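# Sort steel blanks into the tray with a magnet

## Task

The mat holds round blanks that share one grey coating; some are steel and the rest aluminium. Get every steel blank into the tray and keep every aluminium one out of it. At the end the tray has to be upright and all parts motionless. No blank may be held by the switched-off magnet, and nothing may count as placed if only the robot is keeping it there. Finally release everything and move the arm away.

## Robot and tools

Robot. One six-joint arm stands on a block or post above the scene origin. The mount may lift it up to about 0.6 m and tilt it by up to about 60 degrees, and the base faces roughly along +x. On its flange is a magnet gripper: a 48 mm round barrel ending 85 mm out in a flat metal face. Between flange and barrel sits a 75 mm plate with a 22 mm thick block sticking out toward the tool's -y side; turning the last joint swings its corners on a 92 mm radius, so keep clearance there.

Frames. The scene frame is fixed to the table: origin on the table top below the base, z = 0 on the table, +z up, +x forward into the work area, +y to the left when looking along +x. The face point is the centre of the magnet face; its z axis points out of the face, so a face pointing down has tool z toward world -z.

Magnet. Only steel and iron are attracted, which is how steel blanks can be told from aluminium: an aluminium blank will not lift. Pull is strong only with the face flat on the part and fades within a millimetre or so; painted parts are held less. Switching takes about 0.1 s. Switched off, a weak leftover pull can still keep very light steel on the face. Tilting or fast motion can let a heavy part slide off.

execute_actions(actions). actions is a list of chunks; each chunk is a list of up to 15 rows; each row is 7 numbers in [-1, 1]: dx, dy, dz, rx, ry, rz, magnet. Each row runs one control step of 1/30 s, and a shorter chunk repeats its final row to fill 15 steps. The six motion numbers are offsets, not a pose: they are measured from the face point's pose at the start of that chunk (every row in the chunk from the same start), expressed in the face point's own axes, with 1.0 meaning 0.6 m or 180 degrees. rx, ry, rz form one rotation vector. The magnet number is absolute: above 0.01 means on, 0.01 or less off, and the tool keeps the last value. Write every number literally; no expressions. An empty list sends nothing and just reports the state and images. Each step the command is clipped to 100 mm and 16 degrees from the measured pose, so big offsets may need several chunks.

move(target, speed, stop_force, blocking). target is one 7-number row with the same layout and scale as above, an offset in face-point axes from the pose shown in the latest result that has one; its magnet value is applied at the start. The path is straight, 0.5 to 10 s long, and ignores obstacles. speed is in m/s, 0.002 to 0.5 (default 0.25); turning rate is capped at twice that in rad/s. stop_force, 9 to 40 N, ends the path when the wrist senses that much extra resistance along the line to target; use it with a slow speed to touch down on a blank or tray, not on moves that rotate or pull away from a contact, and not in the first 0.2 s of a scene. blocking=false returns after 0.5 s while the arm keeps going; it cannot be combined with stop_force. The result adds a move: line giving the ending (done, off_target, moving, held, contact, fault), any limits that acted (paced = pose clipped, held = a check blocked steps), and the distance left to target.

wait(seconds): 0 to 10, lets time pass holding the last command; returns early if a running move ends. stop(): brakes a running move. zoom_image(camera, region): camera is cam_head_left, cam_head_right, cam_high, cam_low or cam_wrist; region [x0, y0, x1, y1] in pixels, at most 504 by 504, of that camera's last image (each 896x504). finished_scene(scene): closes the current scene by its number; irreversible.

Results. end_effector_position (m) and end_effector_quat_wxyz give the measured face point pose in the scene frame; velocities are in the scene frame. Joint positions and velocities follow (rad). Wrist force and torque are in tool axes, with offsets of a few newtons, noise, and saturation near 50 N; a press shows as force pointing back into the arm. magnet_out / magnet_back report the piston position; part_present = 1 means steel or iron is firmly at the face (it cannot tell a blank from a steel surface). Hand target is the pose the drive is heading for; Off the commanded pose compares result with the last commanded row. Lines starting pose unreachable, cause:, or joint sent to its limit flag clearance checks or joint range ends; action indices count from 0. Step readings mark held steps with HELD. One image per camera comes back in the order listed; per-camera pinhole-plus-radial calibrations are provided.

Behaviour and cautions. Commands lag about 0.17 s and the arm may arrive short after big moves. The arm is stiff: pressing even slightly past contact can fault. A joint torque over its limit (142 N m for the three big joints, 26.6 N m for the wrists) or any outside force of 150 N stops the arm for 10 s. Holding loads heats motors: a MOTOR HOT warning appears at 70 C and braking at 85 C. Loose objects may occasionally be nudged by outside pushes. Never drop, slam or shove parts, and never let anything leave the table. Before finishing, switch the magnet off, confirm nothing clings to the face, and lift clear.

Each tool is called after "Emit:" by a JSON object that holds its "op" and its "data", one argument or row to a line.

## Session

Emit:
{"op": "execute_actions", "data": {
  "actions": []
}}

Scene clock: 0.00 s.
end_effector_position=(+0.6120, +0.2039, +0.1403) magnet_out=0 magnet_back=1 part_present=0 end_effector_quat_wxyz=(-0.031, +0.932, -0.359, +0.044) end_effector_velocity=(-0.001, +0.000, -0.000) end_effector_angular_velocity=(+0.002, +0.002, +0.000)
Joint positions: [ 0.264 -0.641  1.769 -2.899 -1.769  0.836]
Joint velocities: [-0.     0.     0.001  0.001  0.002  0.   ]
Wrist force (N, on the end effector, along its own x y z axes, offset not removed): no reading
Wrist torque (N m, same axes, about the end effector's origin, offset not removed): no reading
Hand target: +0.612, +0.204, +0.140; -0.031, +0.932, -0.359, +0.044

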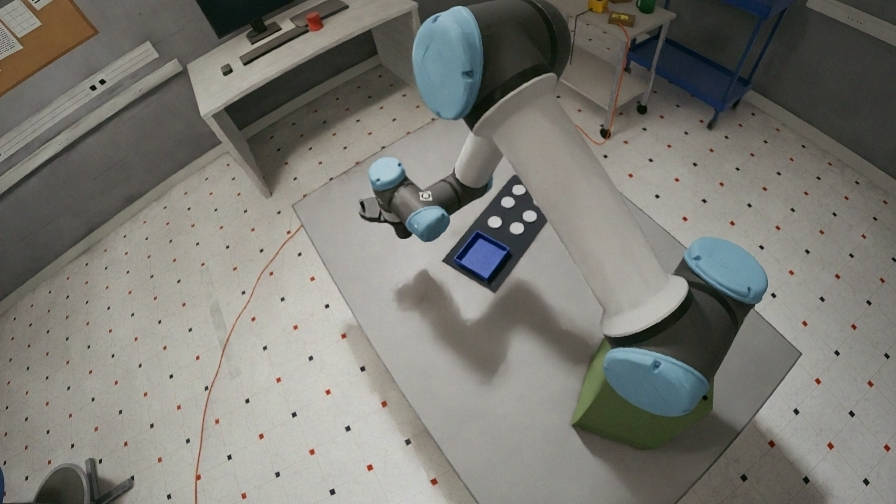

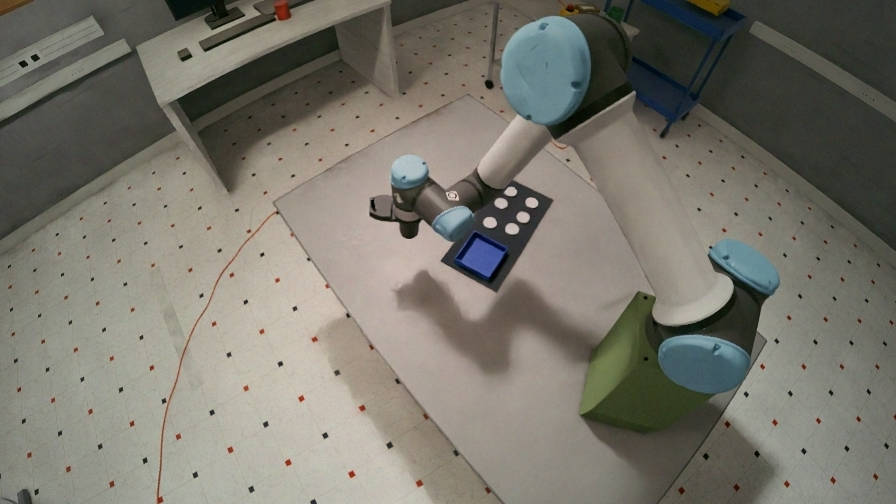

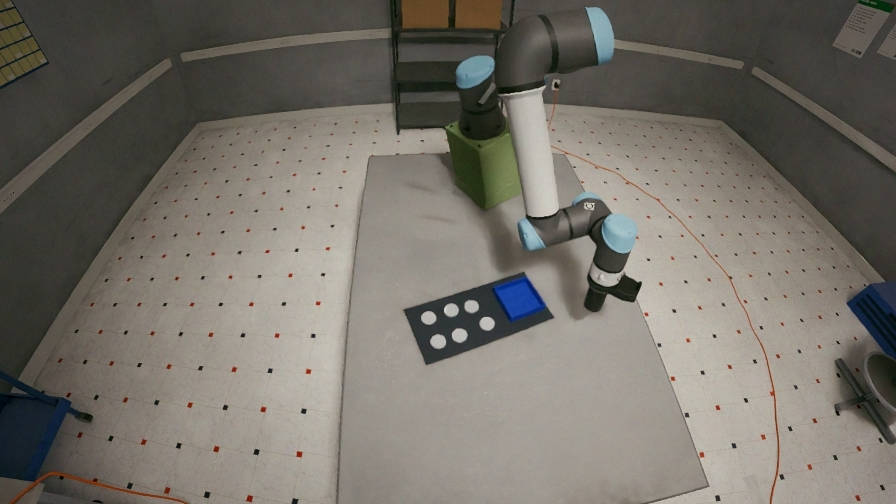

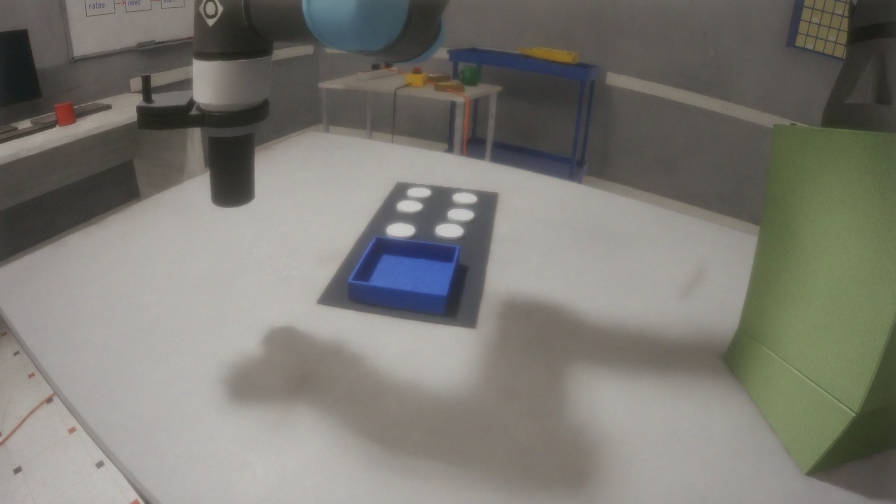

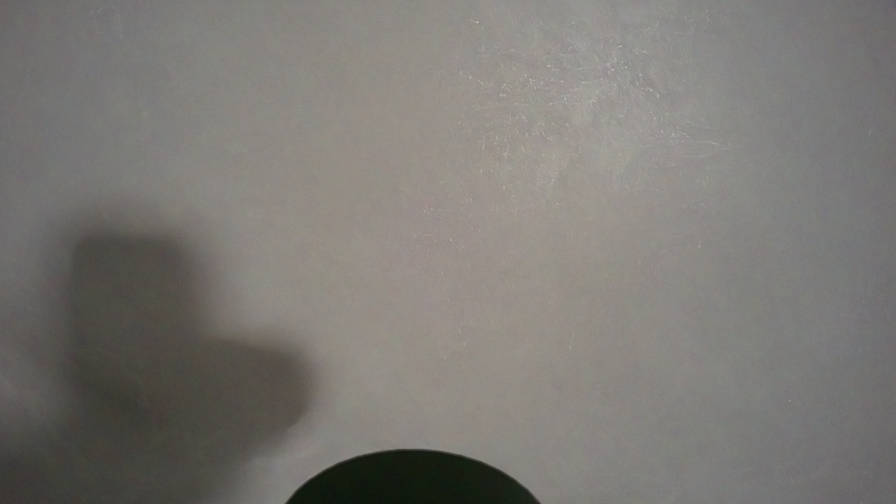

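Emit:
{"op": "move", "data": {
  "target": [0.345,0.463,-0.289,-0.028,-0.019,0,0],
  "speed": 0.4
}}

Scene clock: 16.83 s.
end_effector_position=(+0.5617, -0.1451, +0.3007) magnet_out=0 magnet_back=1 part_present=0 end_effector_quat_wxyz=(+0.000, +0.933, -0.359, +0.001) end_effector_velocity=(-0.001, -0.002, +0.001) end_effector_angular_velocity=(-0.001, +0.003, +0.000)
Joint positions: [-0.292 -1.22   2.003 -2.546 -1.703  0.298]
Joint velocities: [-0.002 -0.002 -0.     0.004 -0.001 -0.002]
Wrist force (N, on the end effector, along its own x y z axes, offset not removed): [-2.4 -1.0 -0.2]
Wrist torque (N m, same axes, about the end effector's origin, offset not removed): [-0.18 0.19 0.11]
Hand target: +0.562, -0.145, +0.301; +0.000, +0.933, -0.359, +0.001
Off the commanded pose: 0.000 m, 0 deg.
move: done
camera_calibration (this result's frames):
cam_wrist: T_world_to_cam=[[0.77624, -0.63009, 0.0209348, -0.541797], [-0.615667, -0.750489, 0.240251, 0.218956], [-0.135668, -0.199381, -0.970485, 0.421454], [0, 0, 0, 1]] pos_world=[0.612546, -0.0930273, 0.367753]

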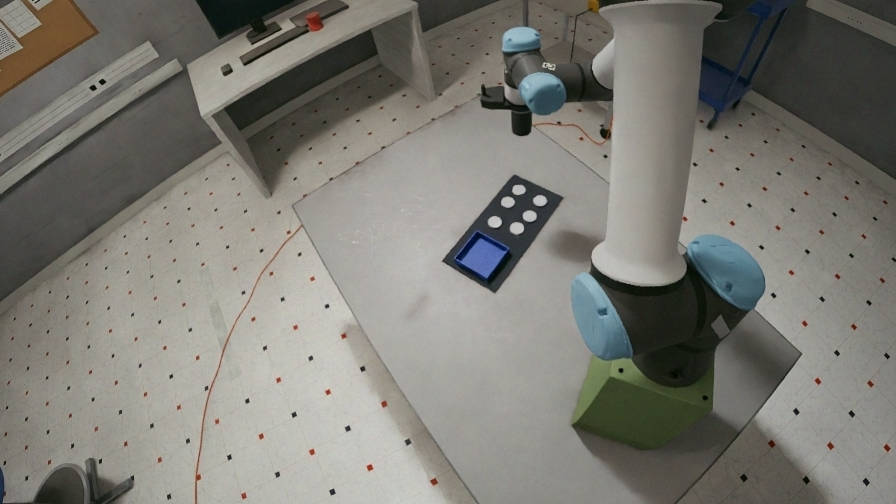

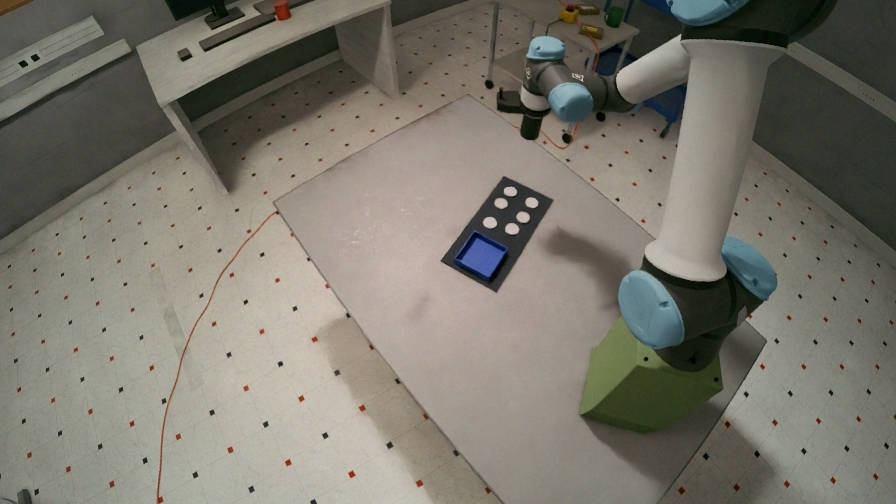

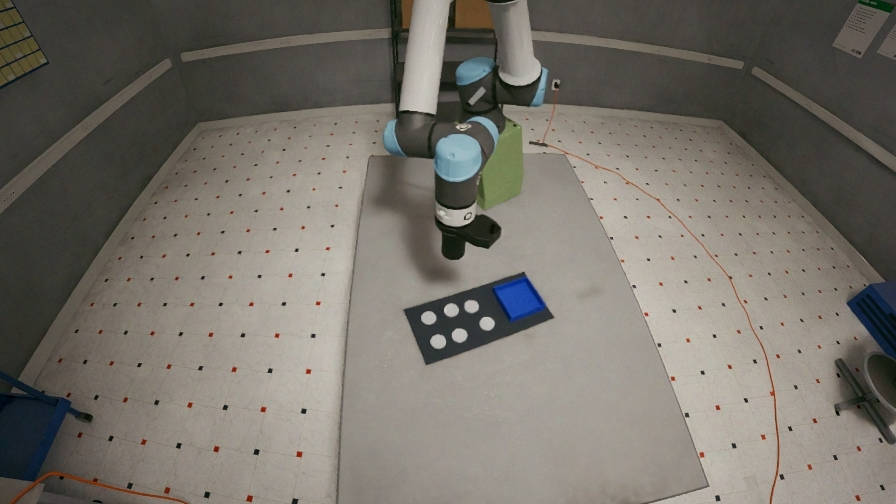

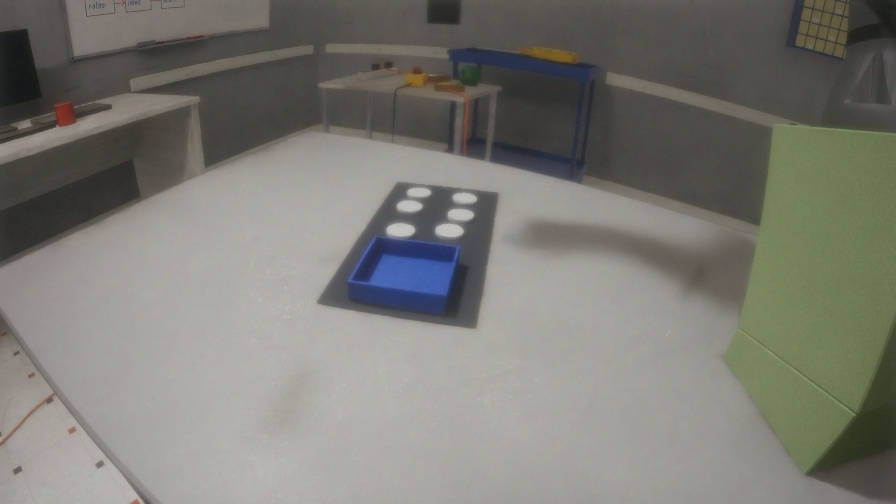

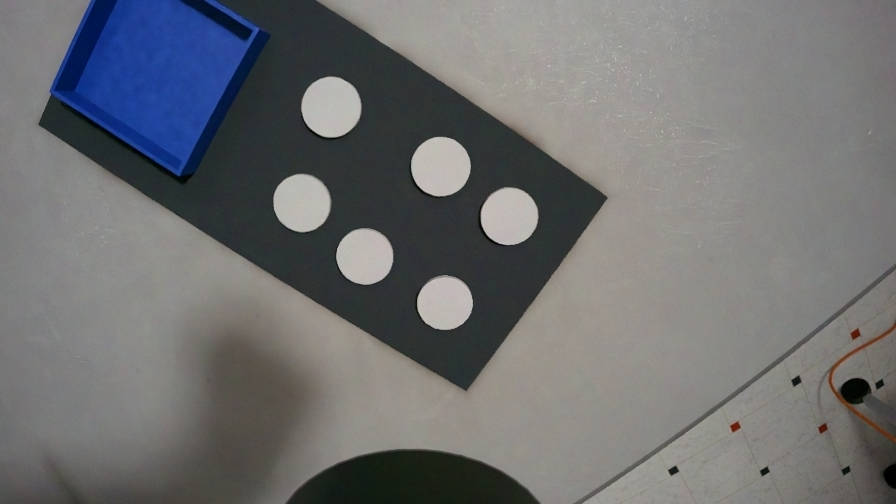

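Emit:
{"op": "move", "data": {
  "target": [-0.113,-0.137,0.443,0,0,0,0],
  "speed": 0.4
}}

Emit:
{"op": "move", "data": {
  "target": [0,0,0.06,0,0,0,1],
  "speed": 0.01,
  "stop_force": 12
}}

Scene clock: 42.40 s.
end_effector_position=(+0.5666, -0.0389, +0.0349) magnet_out=0 magnet_back=1 part_present=0 end_effector_quat_wxyz=(-0.000, +0.933, -0.359, +0.001) end_effector_velocity=(+0.001, +0.000, -0.002) end_effector_angular_velocity=(-0.001, +0.000, -0.000)
Joint positions: [-0.178 -0.559  1.885 -3.073 -1.723  0.412]
Joint velocities: [ 0.001  0.004 -0.005  0.001 -0.001  0.001]
Wrist force (N, on the end effector, along its own x y z axes, offset not removed): [-3.5 0.2 -0.8]
Wrist torque (N m, same axes, about the end effector's origin, offset not removed): [0.03 0.36 0.07]
Hand target: +0.567, -0.039, +0.035; -0.000, +0.933, -0.359, +0.001
Off the commanded pose: 0.000 m, 0 deg.
move: done
camera_calibration (this result's frames):
cam_wrist: T_world_to_cam=[[0.776197, -0.630147, 0.0208021, -0.47307], [-0.615733, -0.75052, 0.239985, 0.365547], [-0.135614, -0.199084, -0.970554, 0.185374], [0, 0, 0, 1]] pos_world=[0.617414, 0.0131521, 0.102031]

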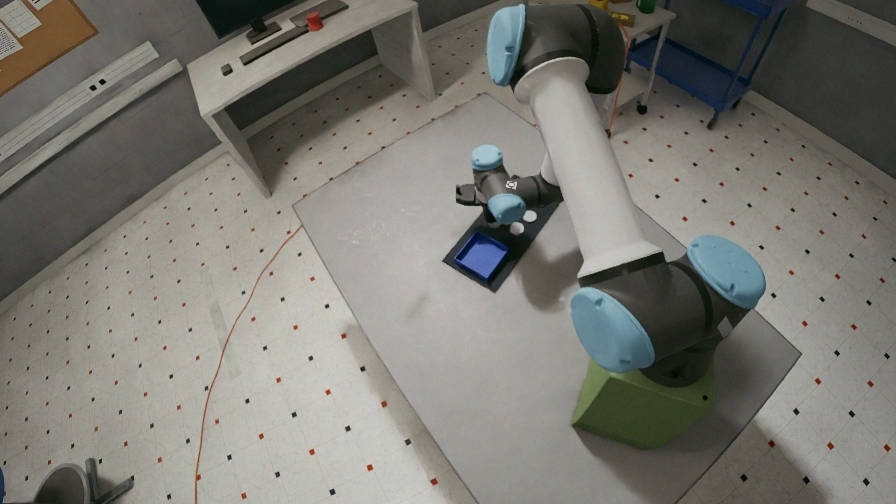

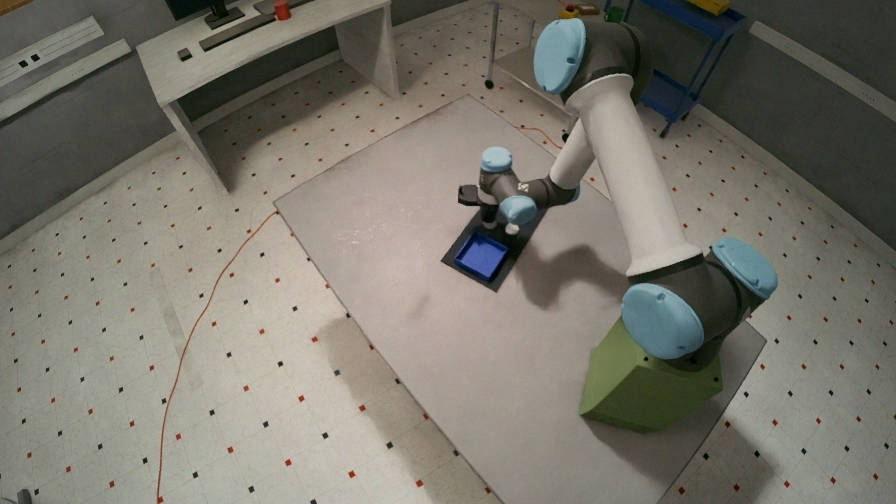

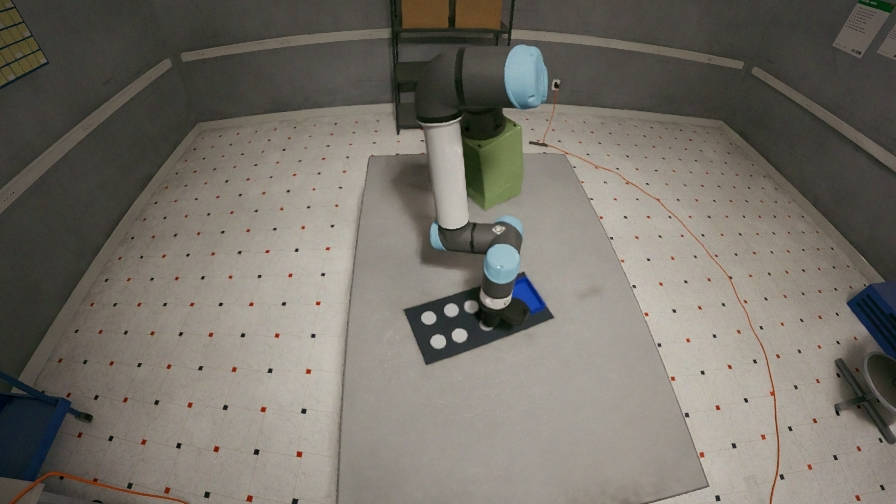

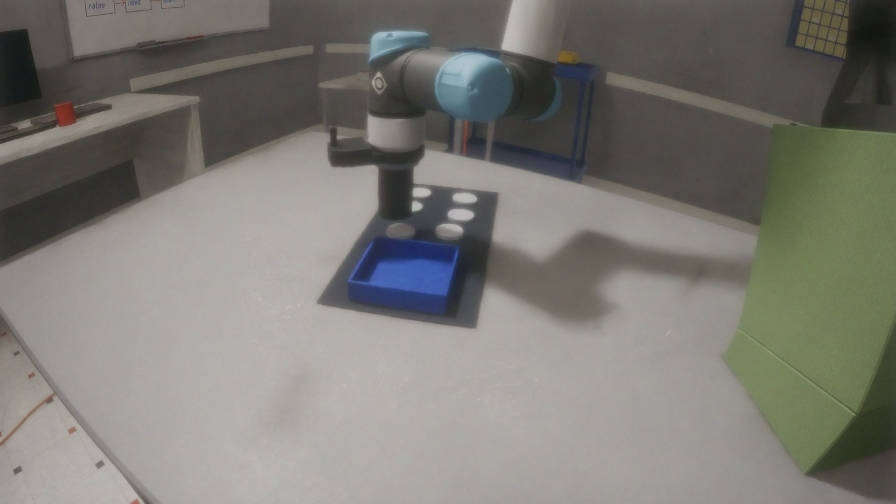

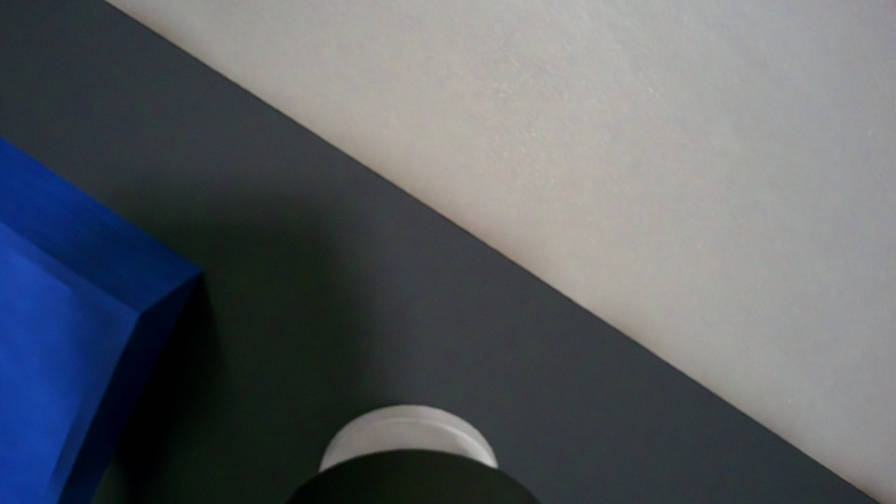

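Scene clock: 55.27 s.
end_effector_position=(+0.5669, -0.0391, +0.0091) magnet_out=1 magnet_back=0 part_present=0 end_effector_quat_wxyz=(+0.000, +0.933, -0.359, +0.001) end_effector_velocity=(-0.000, -0.000, -0.000) end_effector_angular_velocity=(+0.001, +0.001, -0.000)
Joint positions: [-0.185 -0.496  1.848 -3.1   -1.722  0.405]
Joint velocities: [-0.     0.     0.     0.     0.001 -0.   ]
Wrist force (N, on the end effector, along its own x y z axes, offset not removed): [-22.2 6.1 -42.9]
Wrist torque (N m, same axes, about the end effector's origin, offset not removed): [-0.31 0.20 0.19]
Hand target: +0.567, -0.039, +0.009; +0.000, +0.933, -0.359, +0.001
Off the commanded pose: 0.010 m, 0 deg.
FORCE FAULT: contact force on the arm reached its limit, and the arm stopped for 10 seconds. The contact can be on any part of the arm, not only on its tool. That time counts as 20 of the actions that you can send in this scene. The arm's remaining commands of this call were not run. The arm holds still and accepts commands again. Move the arm away from the contact; if what it grips holds it there, let go first. Pushing or pulling that hard again can fault the arm again.
move: fault (stop_force had ended the path)
camera_calibration (this result's frames):
cam_wrist: T_world_to_cam=[[0.77615, -0.630166, 0.0219286, -0.472912], [-0.615999, -0.750357, 0.239812, 0.371937], [-0.134667, -0.199638, -0.970572, 0.159778], [0, 0, 0, 1]] pos_world=[0.617681, 0.0129697, 0.0762517]

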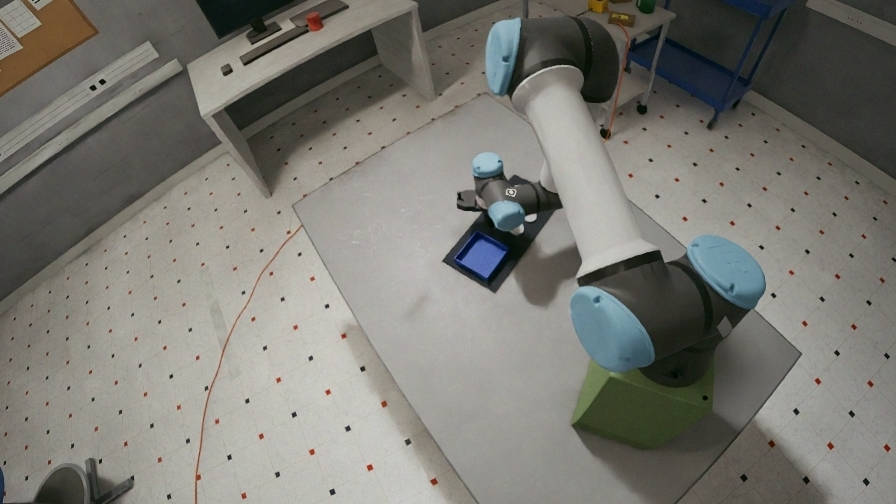

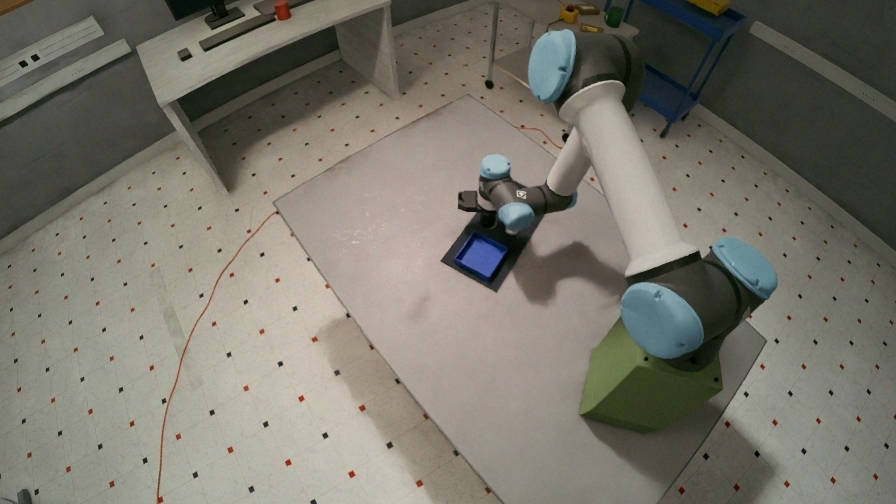

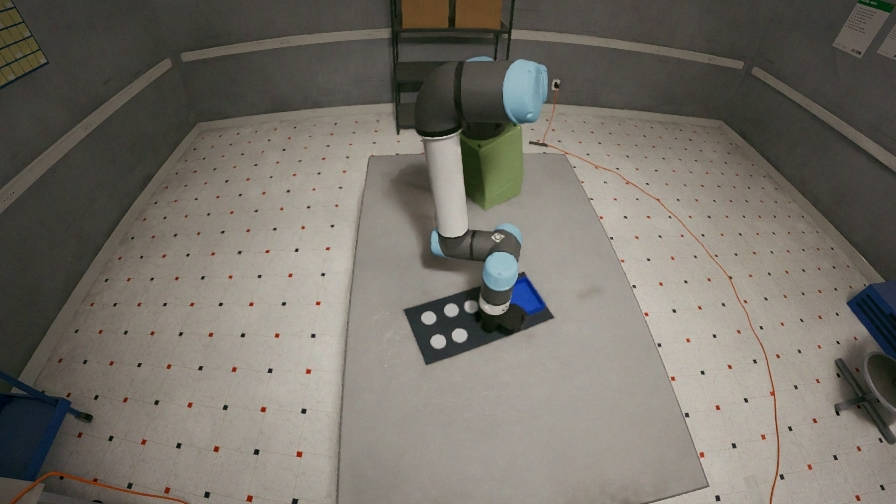

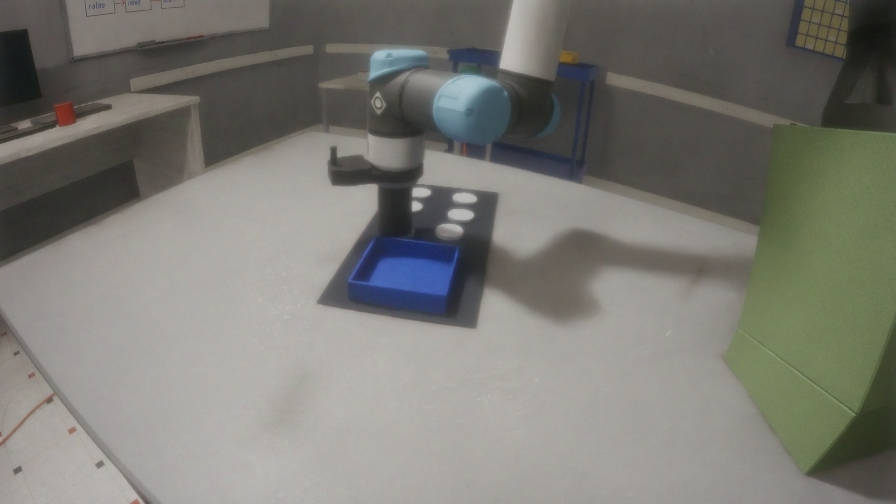

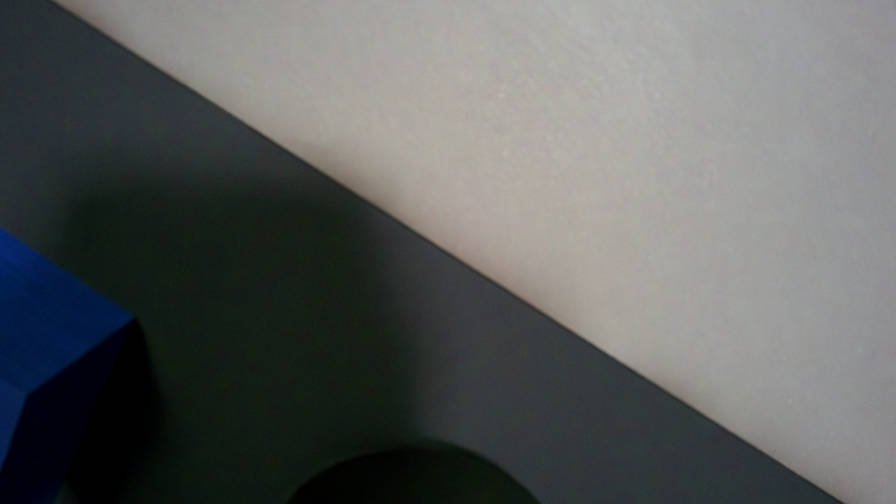

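Emit:
{"op": "move", "data": {
  "target": [0,0,-0.04,0,0,0,1],
  "speed": 0.1
}}

Emit:
{"op": "move", "data": {
  "target": [-0.033,0.109,0,0,0,0,1]
}}

Emit:
{"op": "move", "data": {
  "target": [0,0,0.036,0,0,0,1],
  "speed": 0.03
}}

Scene clock: 65.57 s.
end_effector_position=(+0.5669, -0.0391, +0.0329) magnet_out=1 magnet_back=0 part_present=0 end_effector_quat_wxyz=(+0.000, +0.933, -0.359, +0.001) end_effector_velocity=(+0.001, -0.000, +0.002) end_effector_angular_velocity=(-0.000, -0.001, -0.001)
Joint positions: [-0.178 -0.554  1.882 -3.076 -1.724  0.412]
Joint velocities: [ 0.    -0.006  0.002  0.002  0.     0.001]
Wrist force (N, on the end effector, along its own x y z axes, offset not removed): [-2.8 -0.2 0.0]
Wrist torque (N m, same axes, about the end effector's origin, offset not removed): [-0.13 0.30 0.15]
Hand target: +0.567, -0.039, +0.033; +0.000, +0.933, -0.359, +0.001
Off the commanded pose: 0.000 m, 0 deg.
move: done
camera_calibration (this result's frames):
cam_wrist: T_world_to_cam=[[0.776149, -0.630168, 0.0219111, -0.473389], [-0.615999, -0.75036, 0.239802, 0.366247], [-0.134675, -0.19962, -0.970574, 0.182892], [0, 0, 0, 1]] pos_world=[0.617659, 0.0130108, 0.100056]

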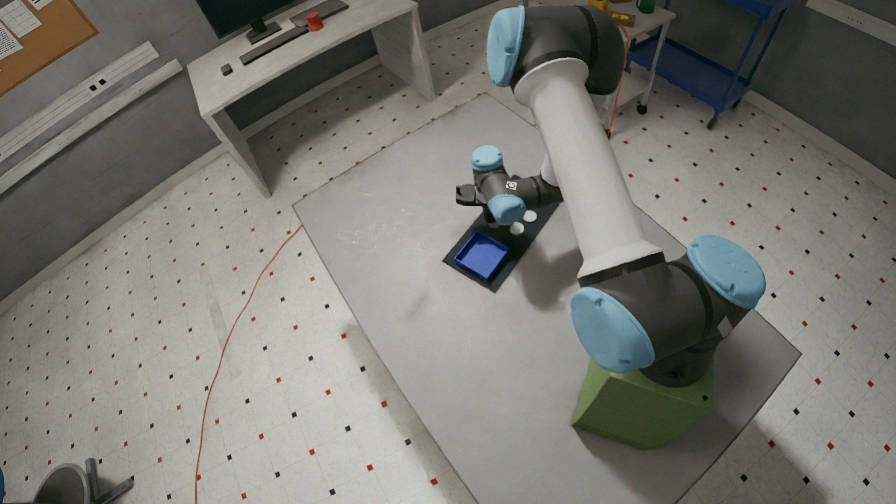

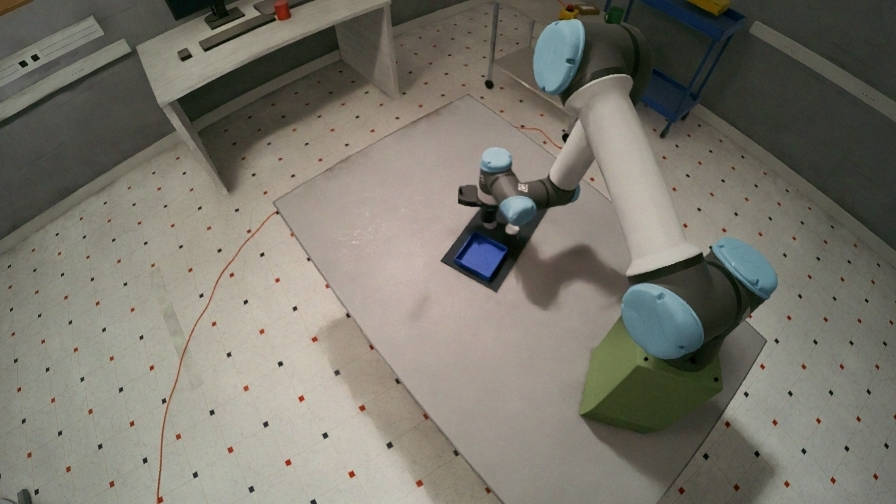

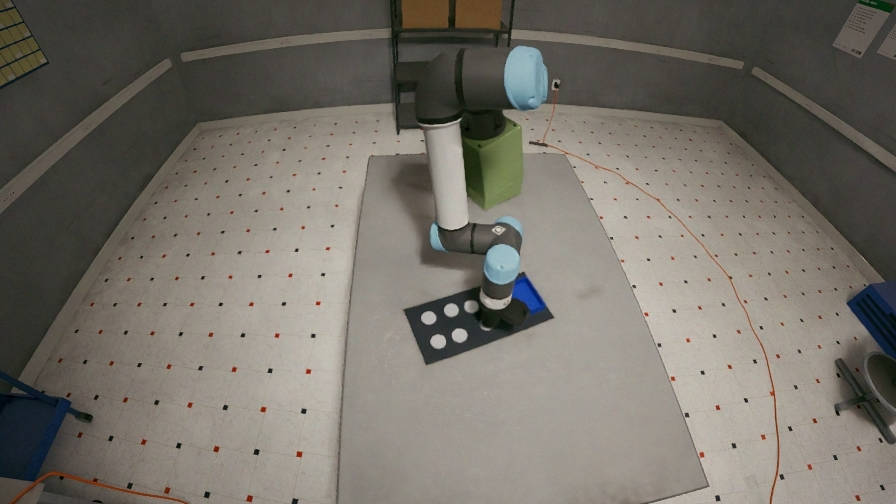

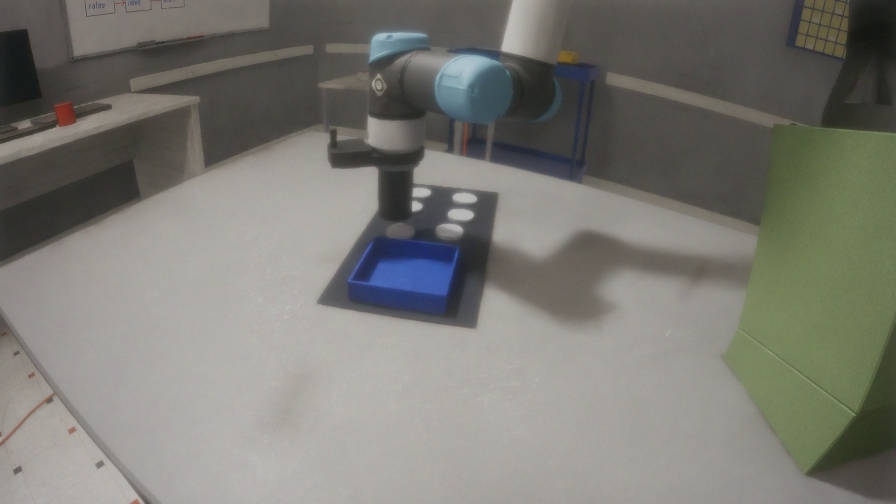

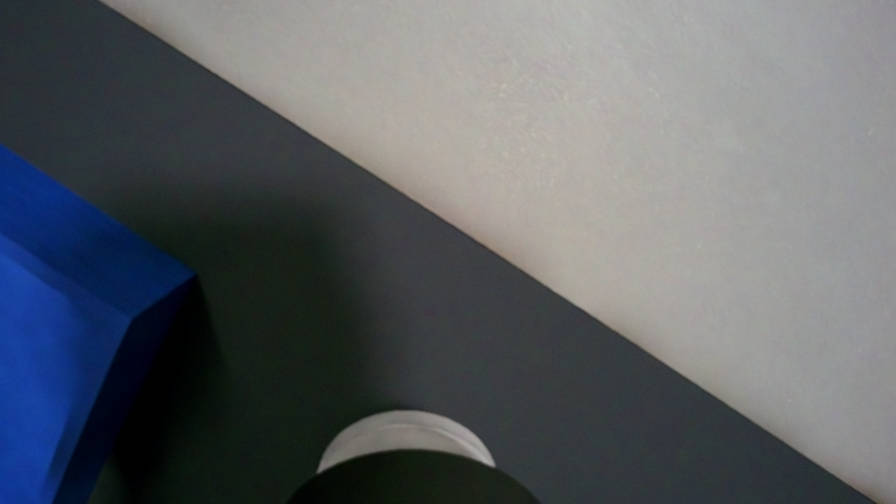

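Scene clock: 66.50 s.
end_effector_position=(+0.5084, -0.0742, +0.0329) magnet_out=1 magnet_back=0 part_present=0 end_effector_quat_wxyz=(+0.000, +0.933, -0.359, +0.001) end_effector_velocity=(-0.002, -0.001, +0.000) end_effector_angular_velocity=(+0.001, -0.001, +0.000)
Joint positions: [-0.28  -0.575  2.035 -3.222 -1.705  0.311]
Joint velocities: [-0.004 -0.001  0.005 -0.006  0.002 -0.004]
Wrist force (N, on the end effector, along its own x y z axes, offset not removed): [-3.4 -1.1 -0.9]
Wrist torque (N m, same axes, about the end effector's origin, offset not removed): [-0.22 0.33 0.10]
Hand target: +0.508, -0.074, +0.033; +0.000, +0.933, -0.359, +0.001
Off the commanded pose: 0.000 m, 0 deg.
move: done
camera_calibration (this result's frames):
cam_wrist: T_world_to_cam=[[0.77617, -0.630139, 0.0220285, -0.450176], [-0.615956, -0.750308, 0.240076, 0.30388], [-0.134753, -0.199908, -0.970504, 0.168006], [0, 0, 0, 1]] pos_world=[0.559229, -0.0220841, 0.100013]

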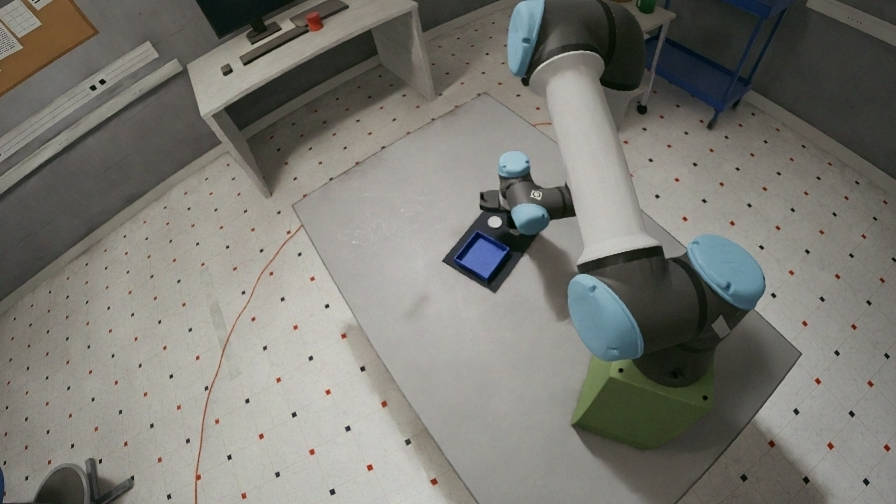

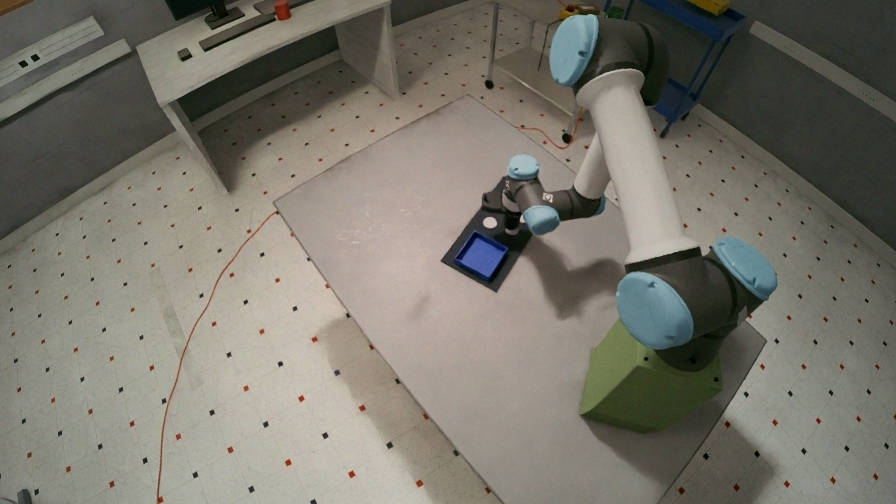

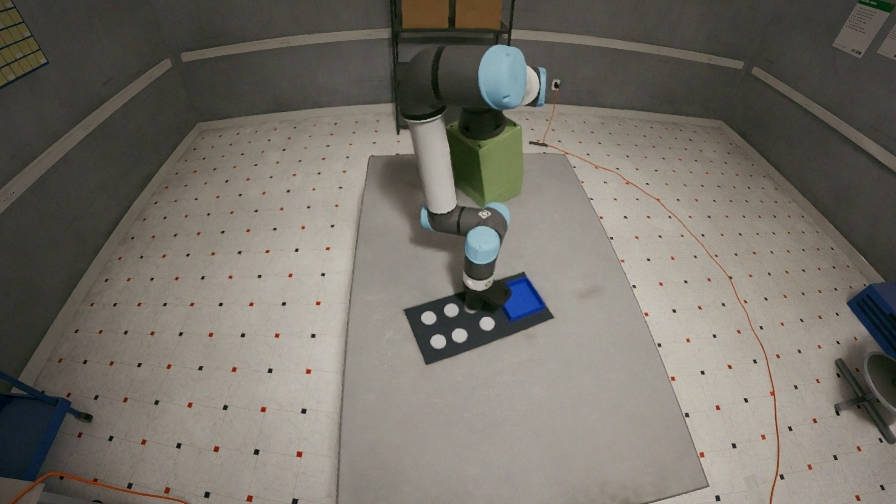

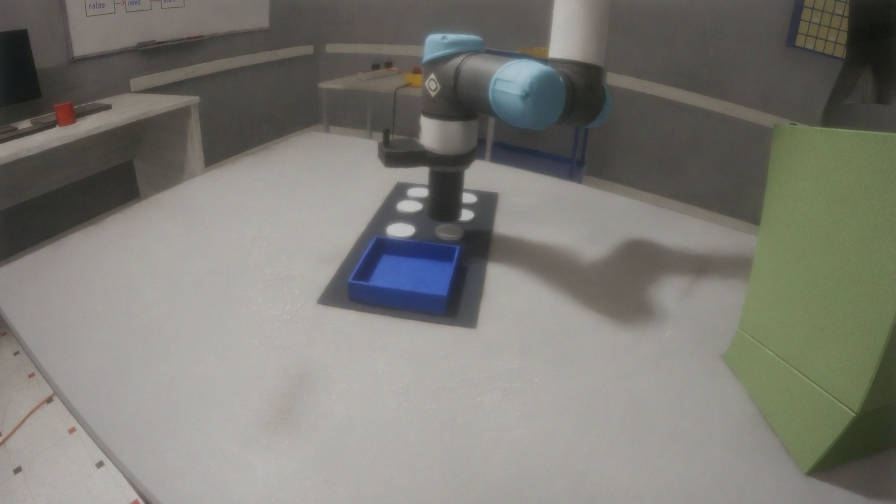

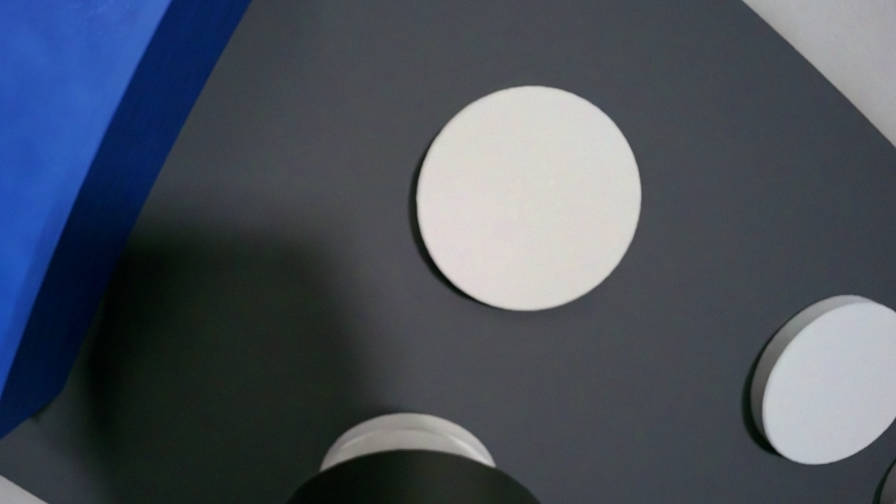

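Scene clock: 67.53 s.
end_effector_position=(+0.5085, -0.0742, +0.0115) magnet_out=1 magnet_back=0 part_present=0 end_effector_quat_wxyz=(+0.000, +0.933, -0.359, +0.001) end_effector_velocity=(-0.000, +0.000, -0.002) end_effector_angular_velocity=(+0.002, +0.000, +0.000)
Joint positions: [-0.286 -0.52   2.003 -3.245 -1.704  0.305]
Joint velocities: [-0.001  0.006 -0.003 -0.002  0.001 -0.001]
Wrist force (N, on the end effector, along its own x y z axes, offset not removed): [-2.6 0.3 -1.0]
Wrist torque (N m, same axes, about the end effector's origin, offset not removed): [0.03 0.17 0.07]
Hand target: +0.508, -0.074, +0.011; +0.000, +0.933, -0.359, +0.001
Off the commanded pose: 0.000 m, 0 deg.
move: done
camera_calibration (this result's frames):
cam_wrist: T_world_to_cam=[[0.776171, -0.630138, 0.0220372, -0.449735], [-0.615955, -0.750305, 0.240088, 0.308996], [-0.134754, -0.199923, -0.970501, 0.147222], [0, 0, 0, 1]] pos_world=[0.559237, -0.0221205, 0.0786034]

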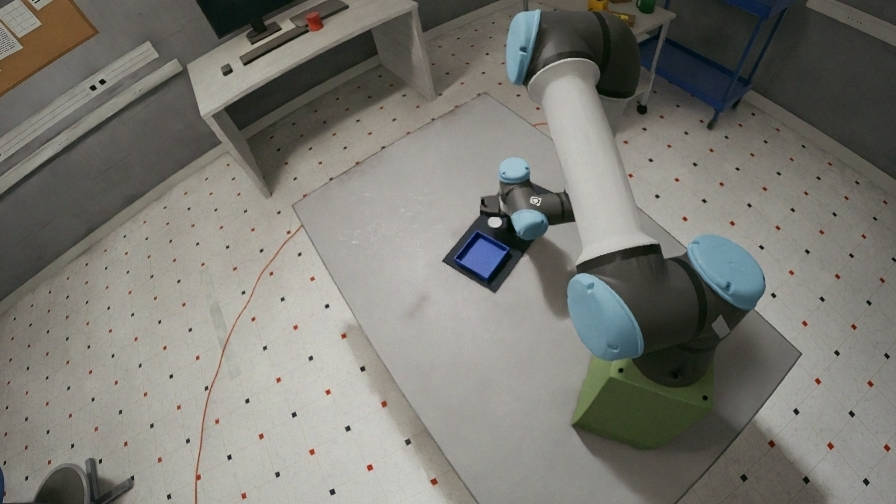

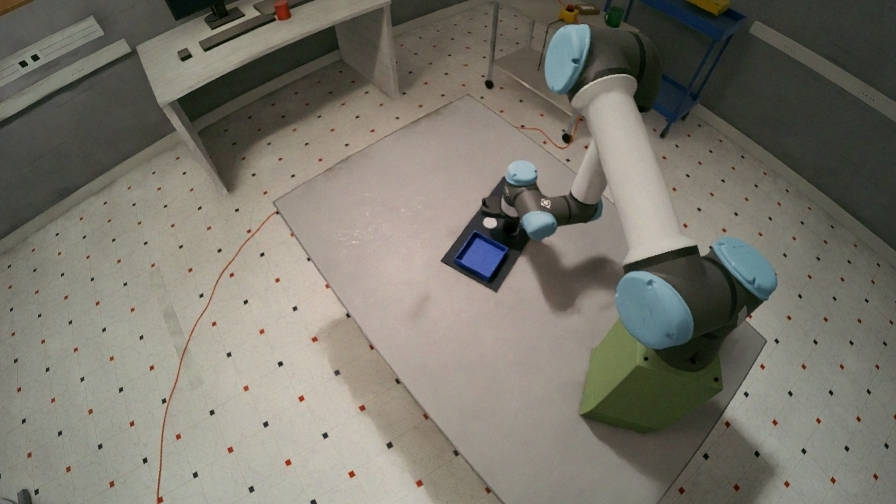

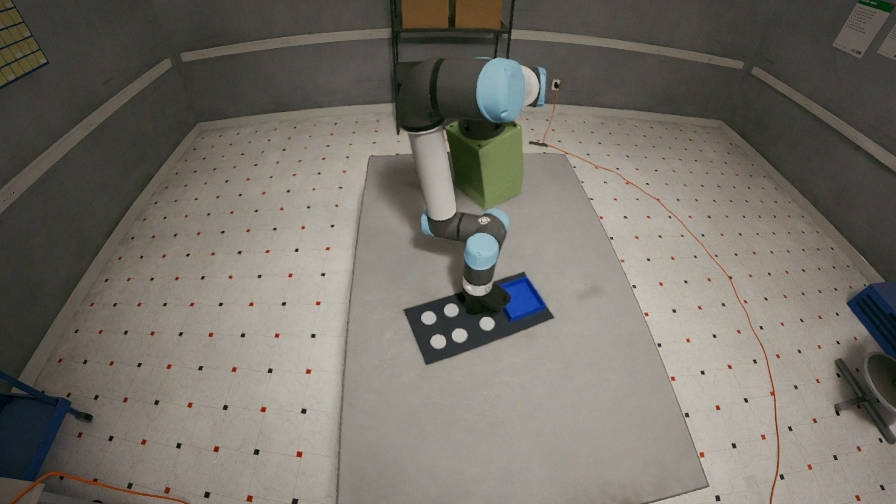

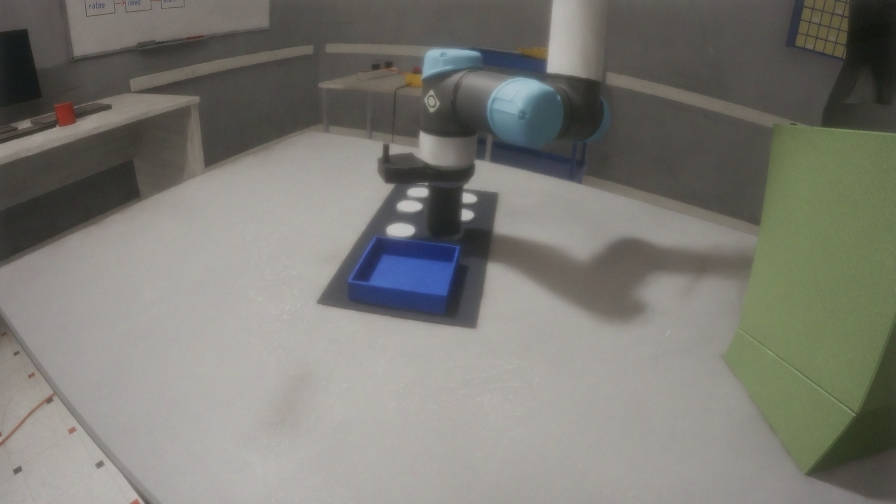

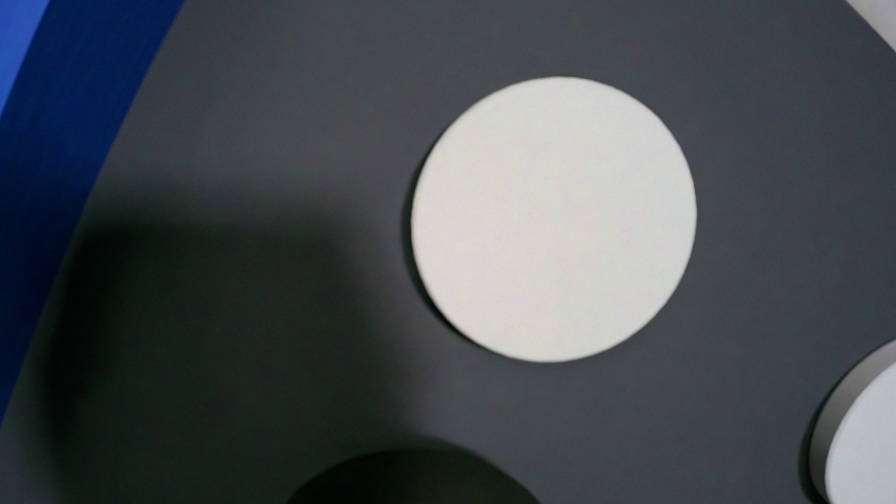

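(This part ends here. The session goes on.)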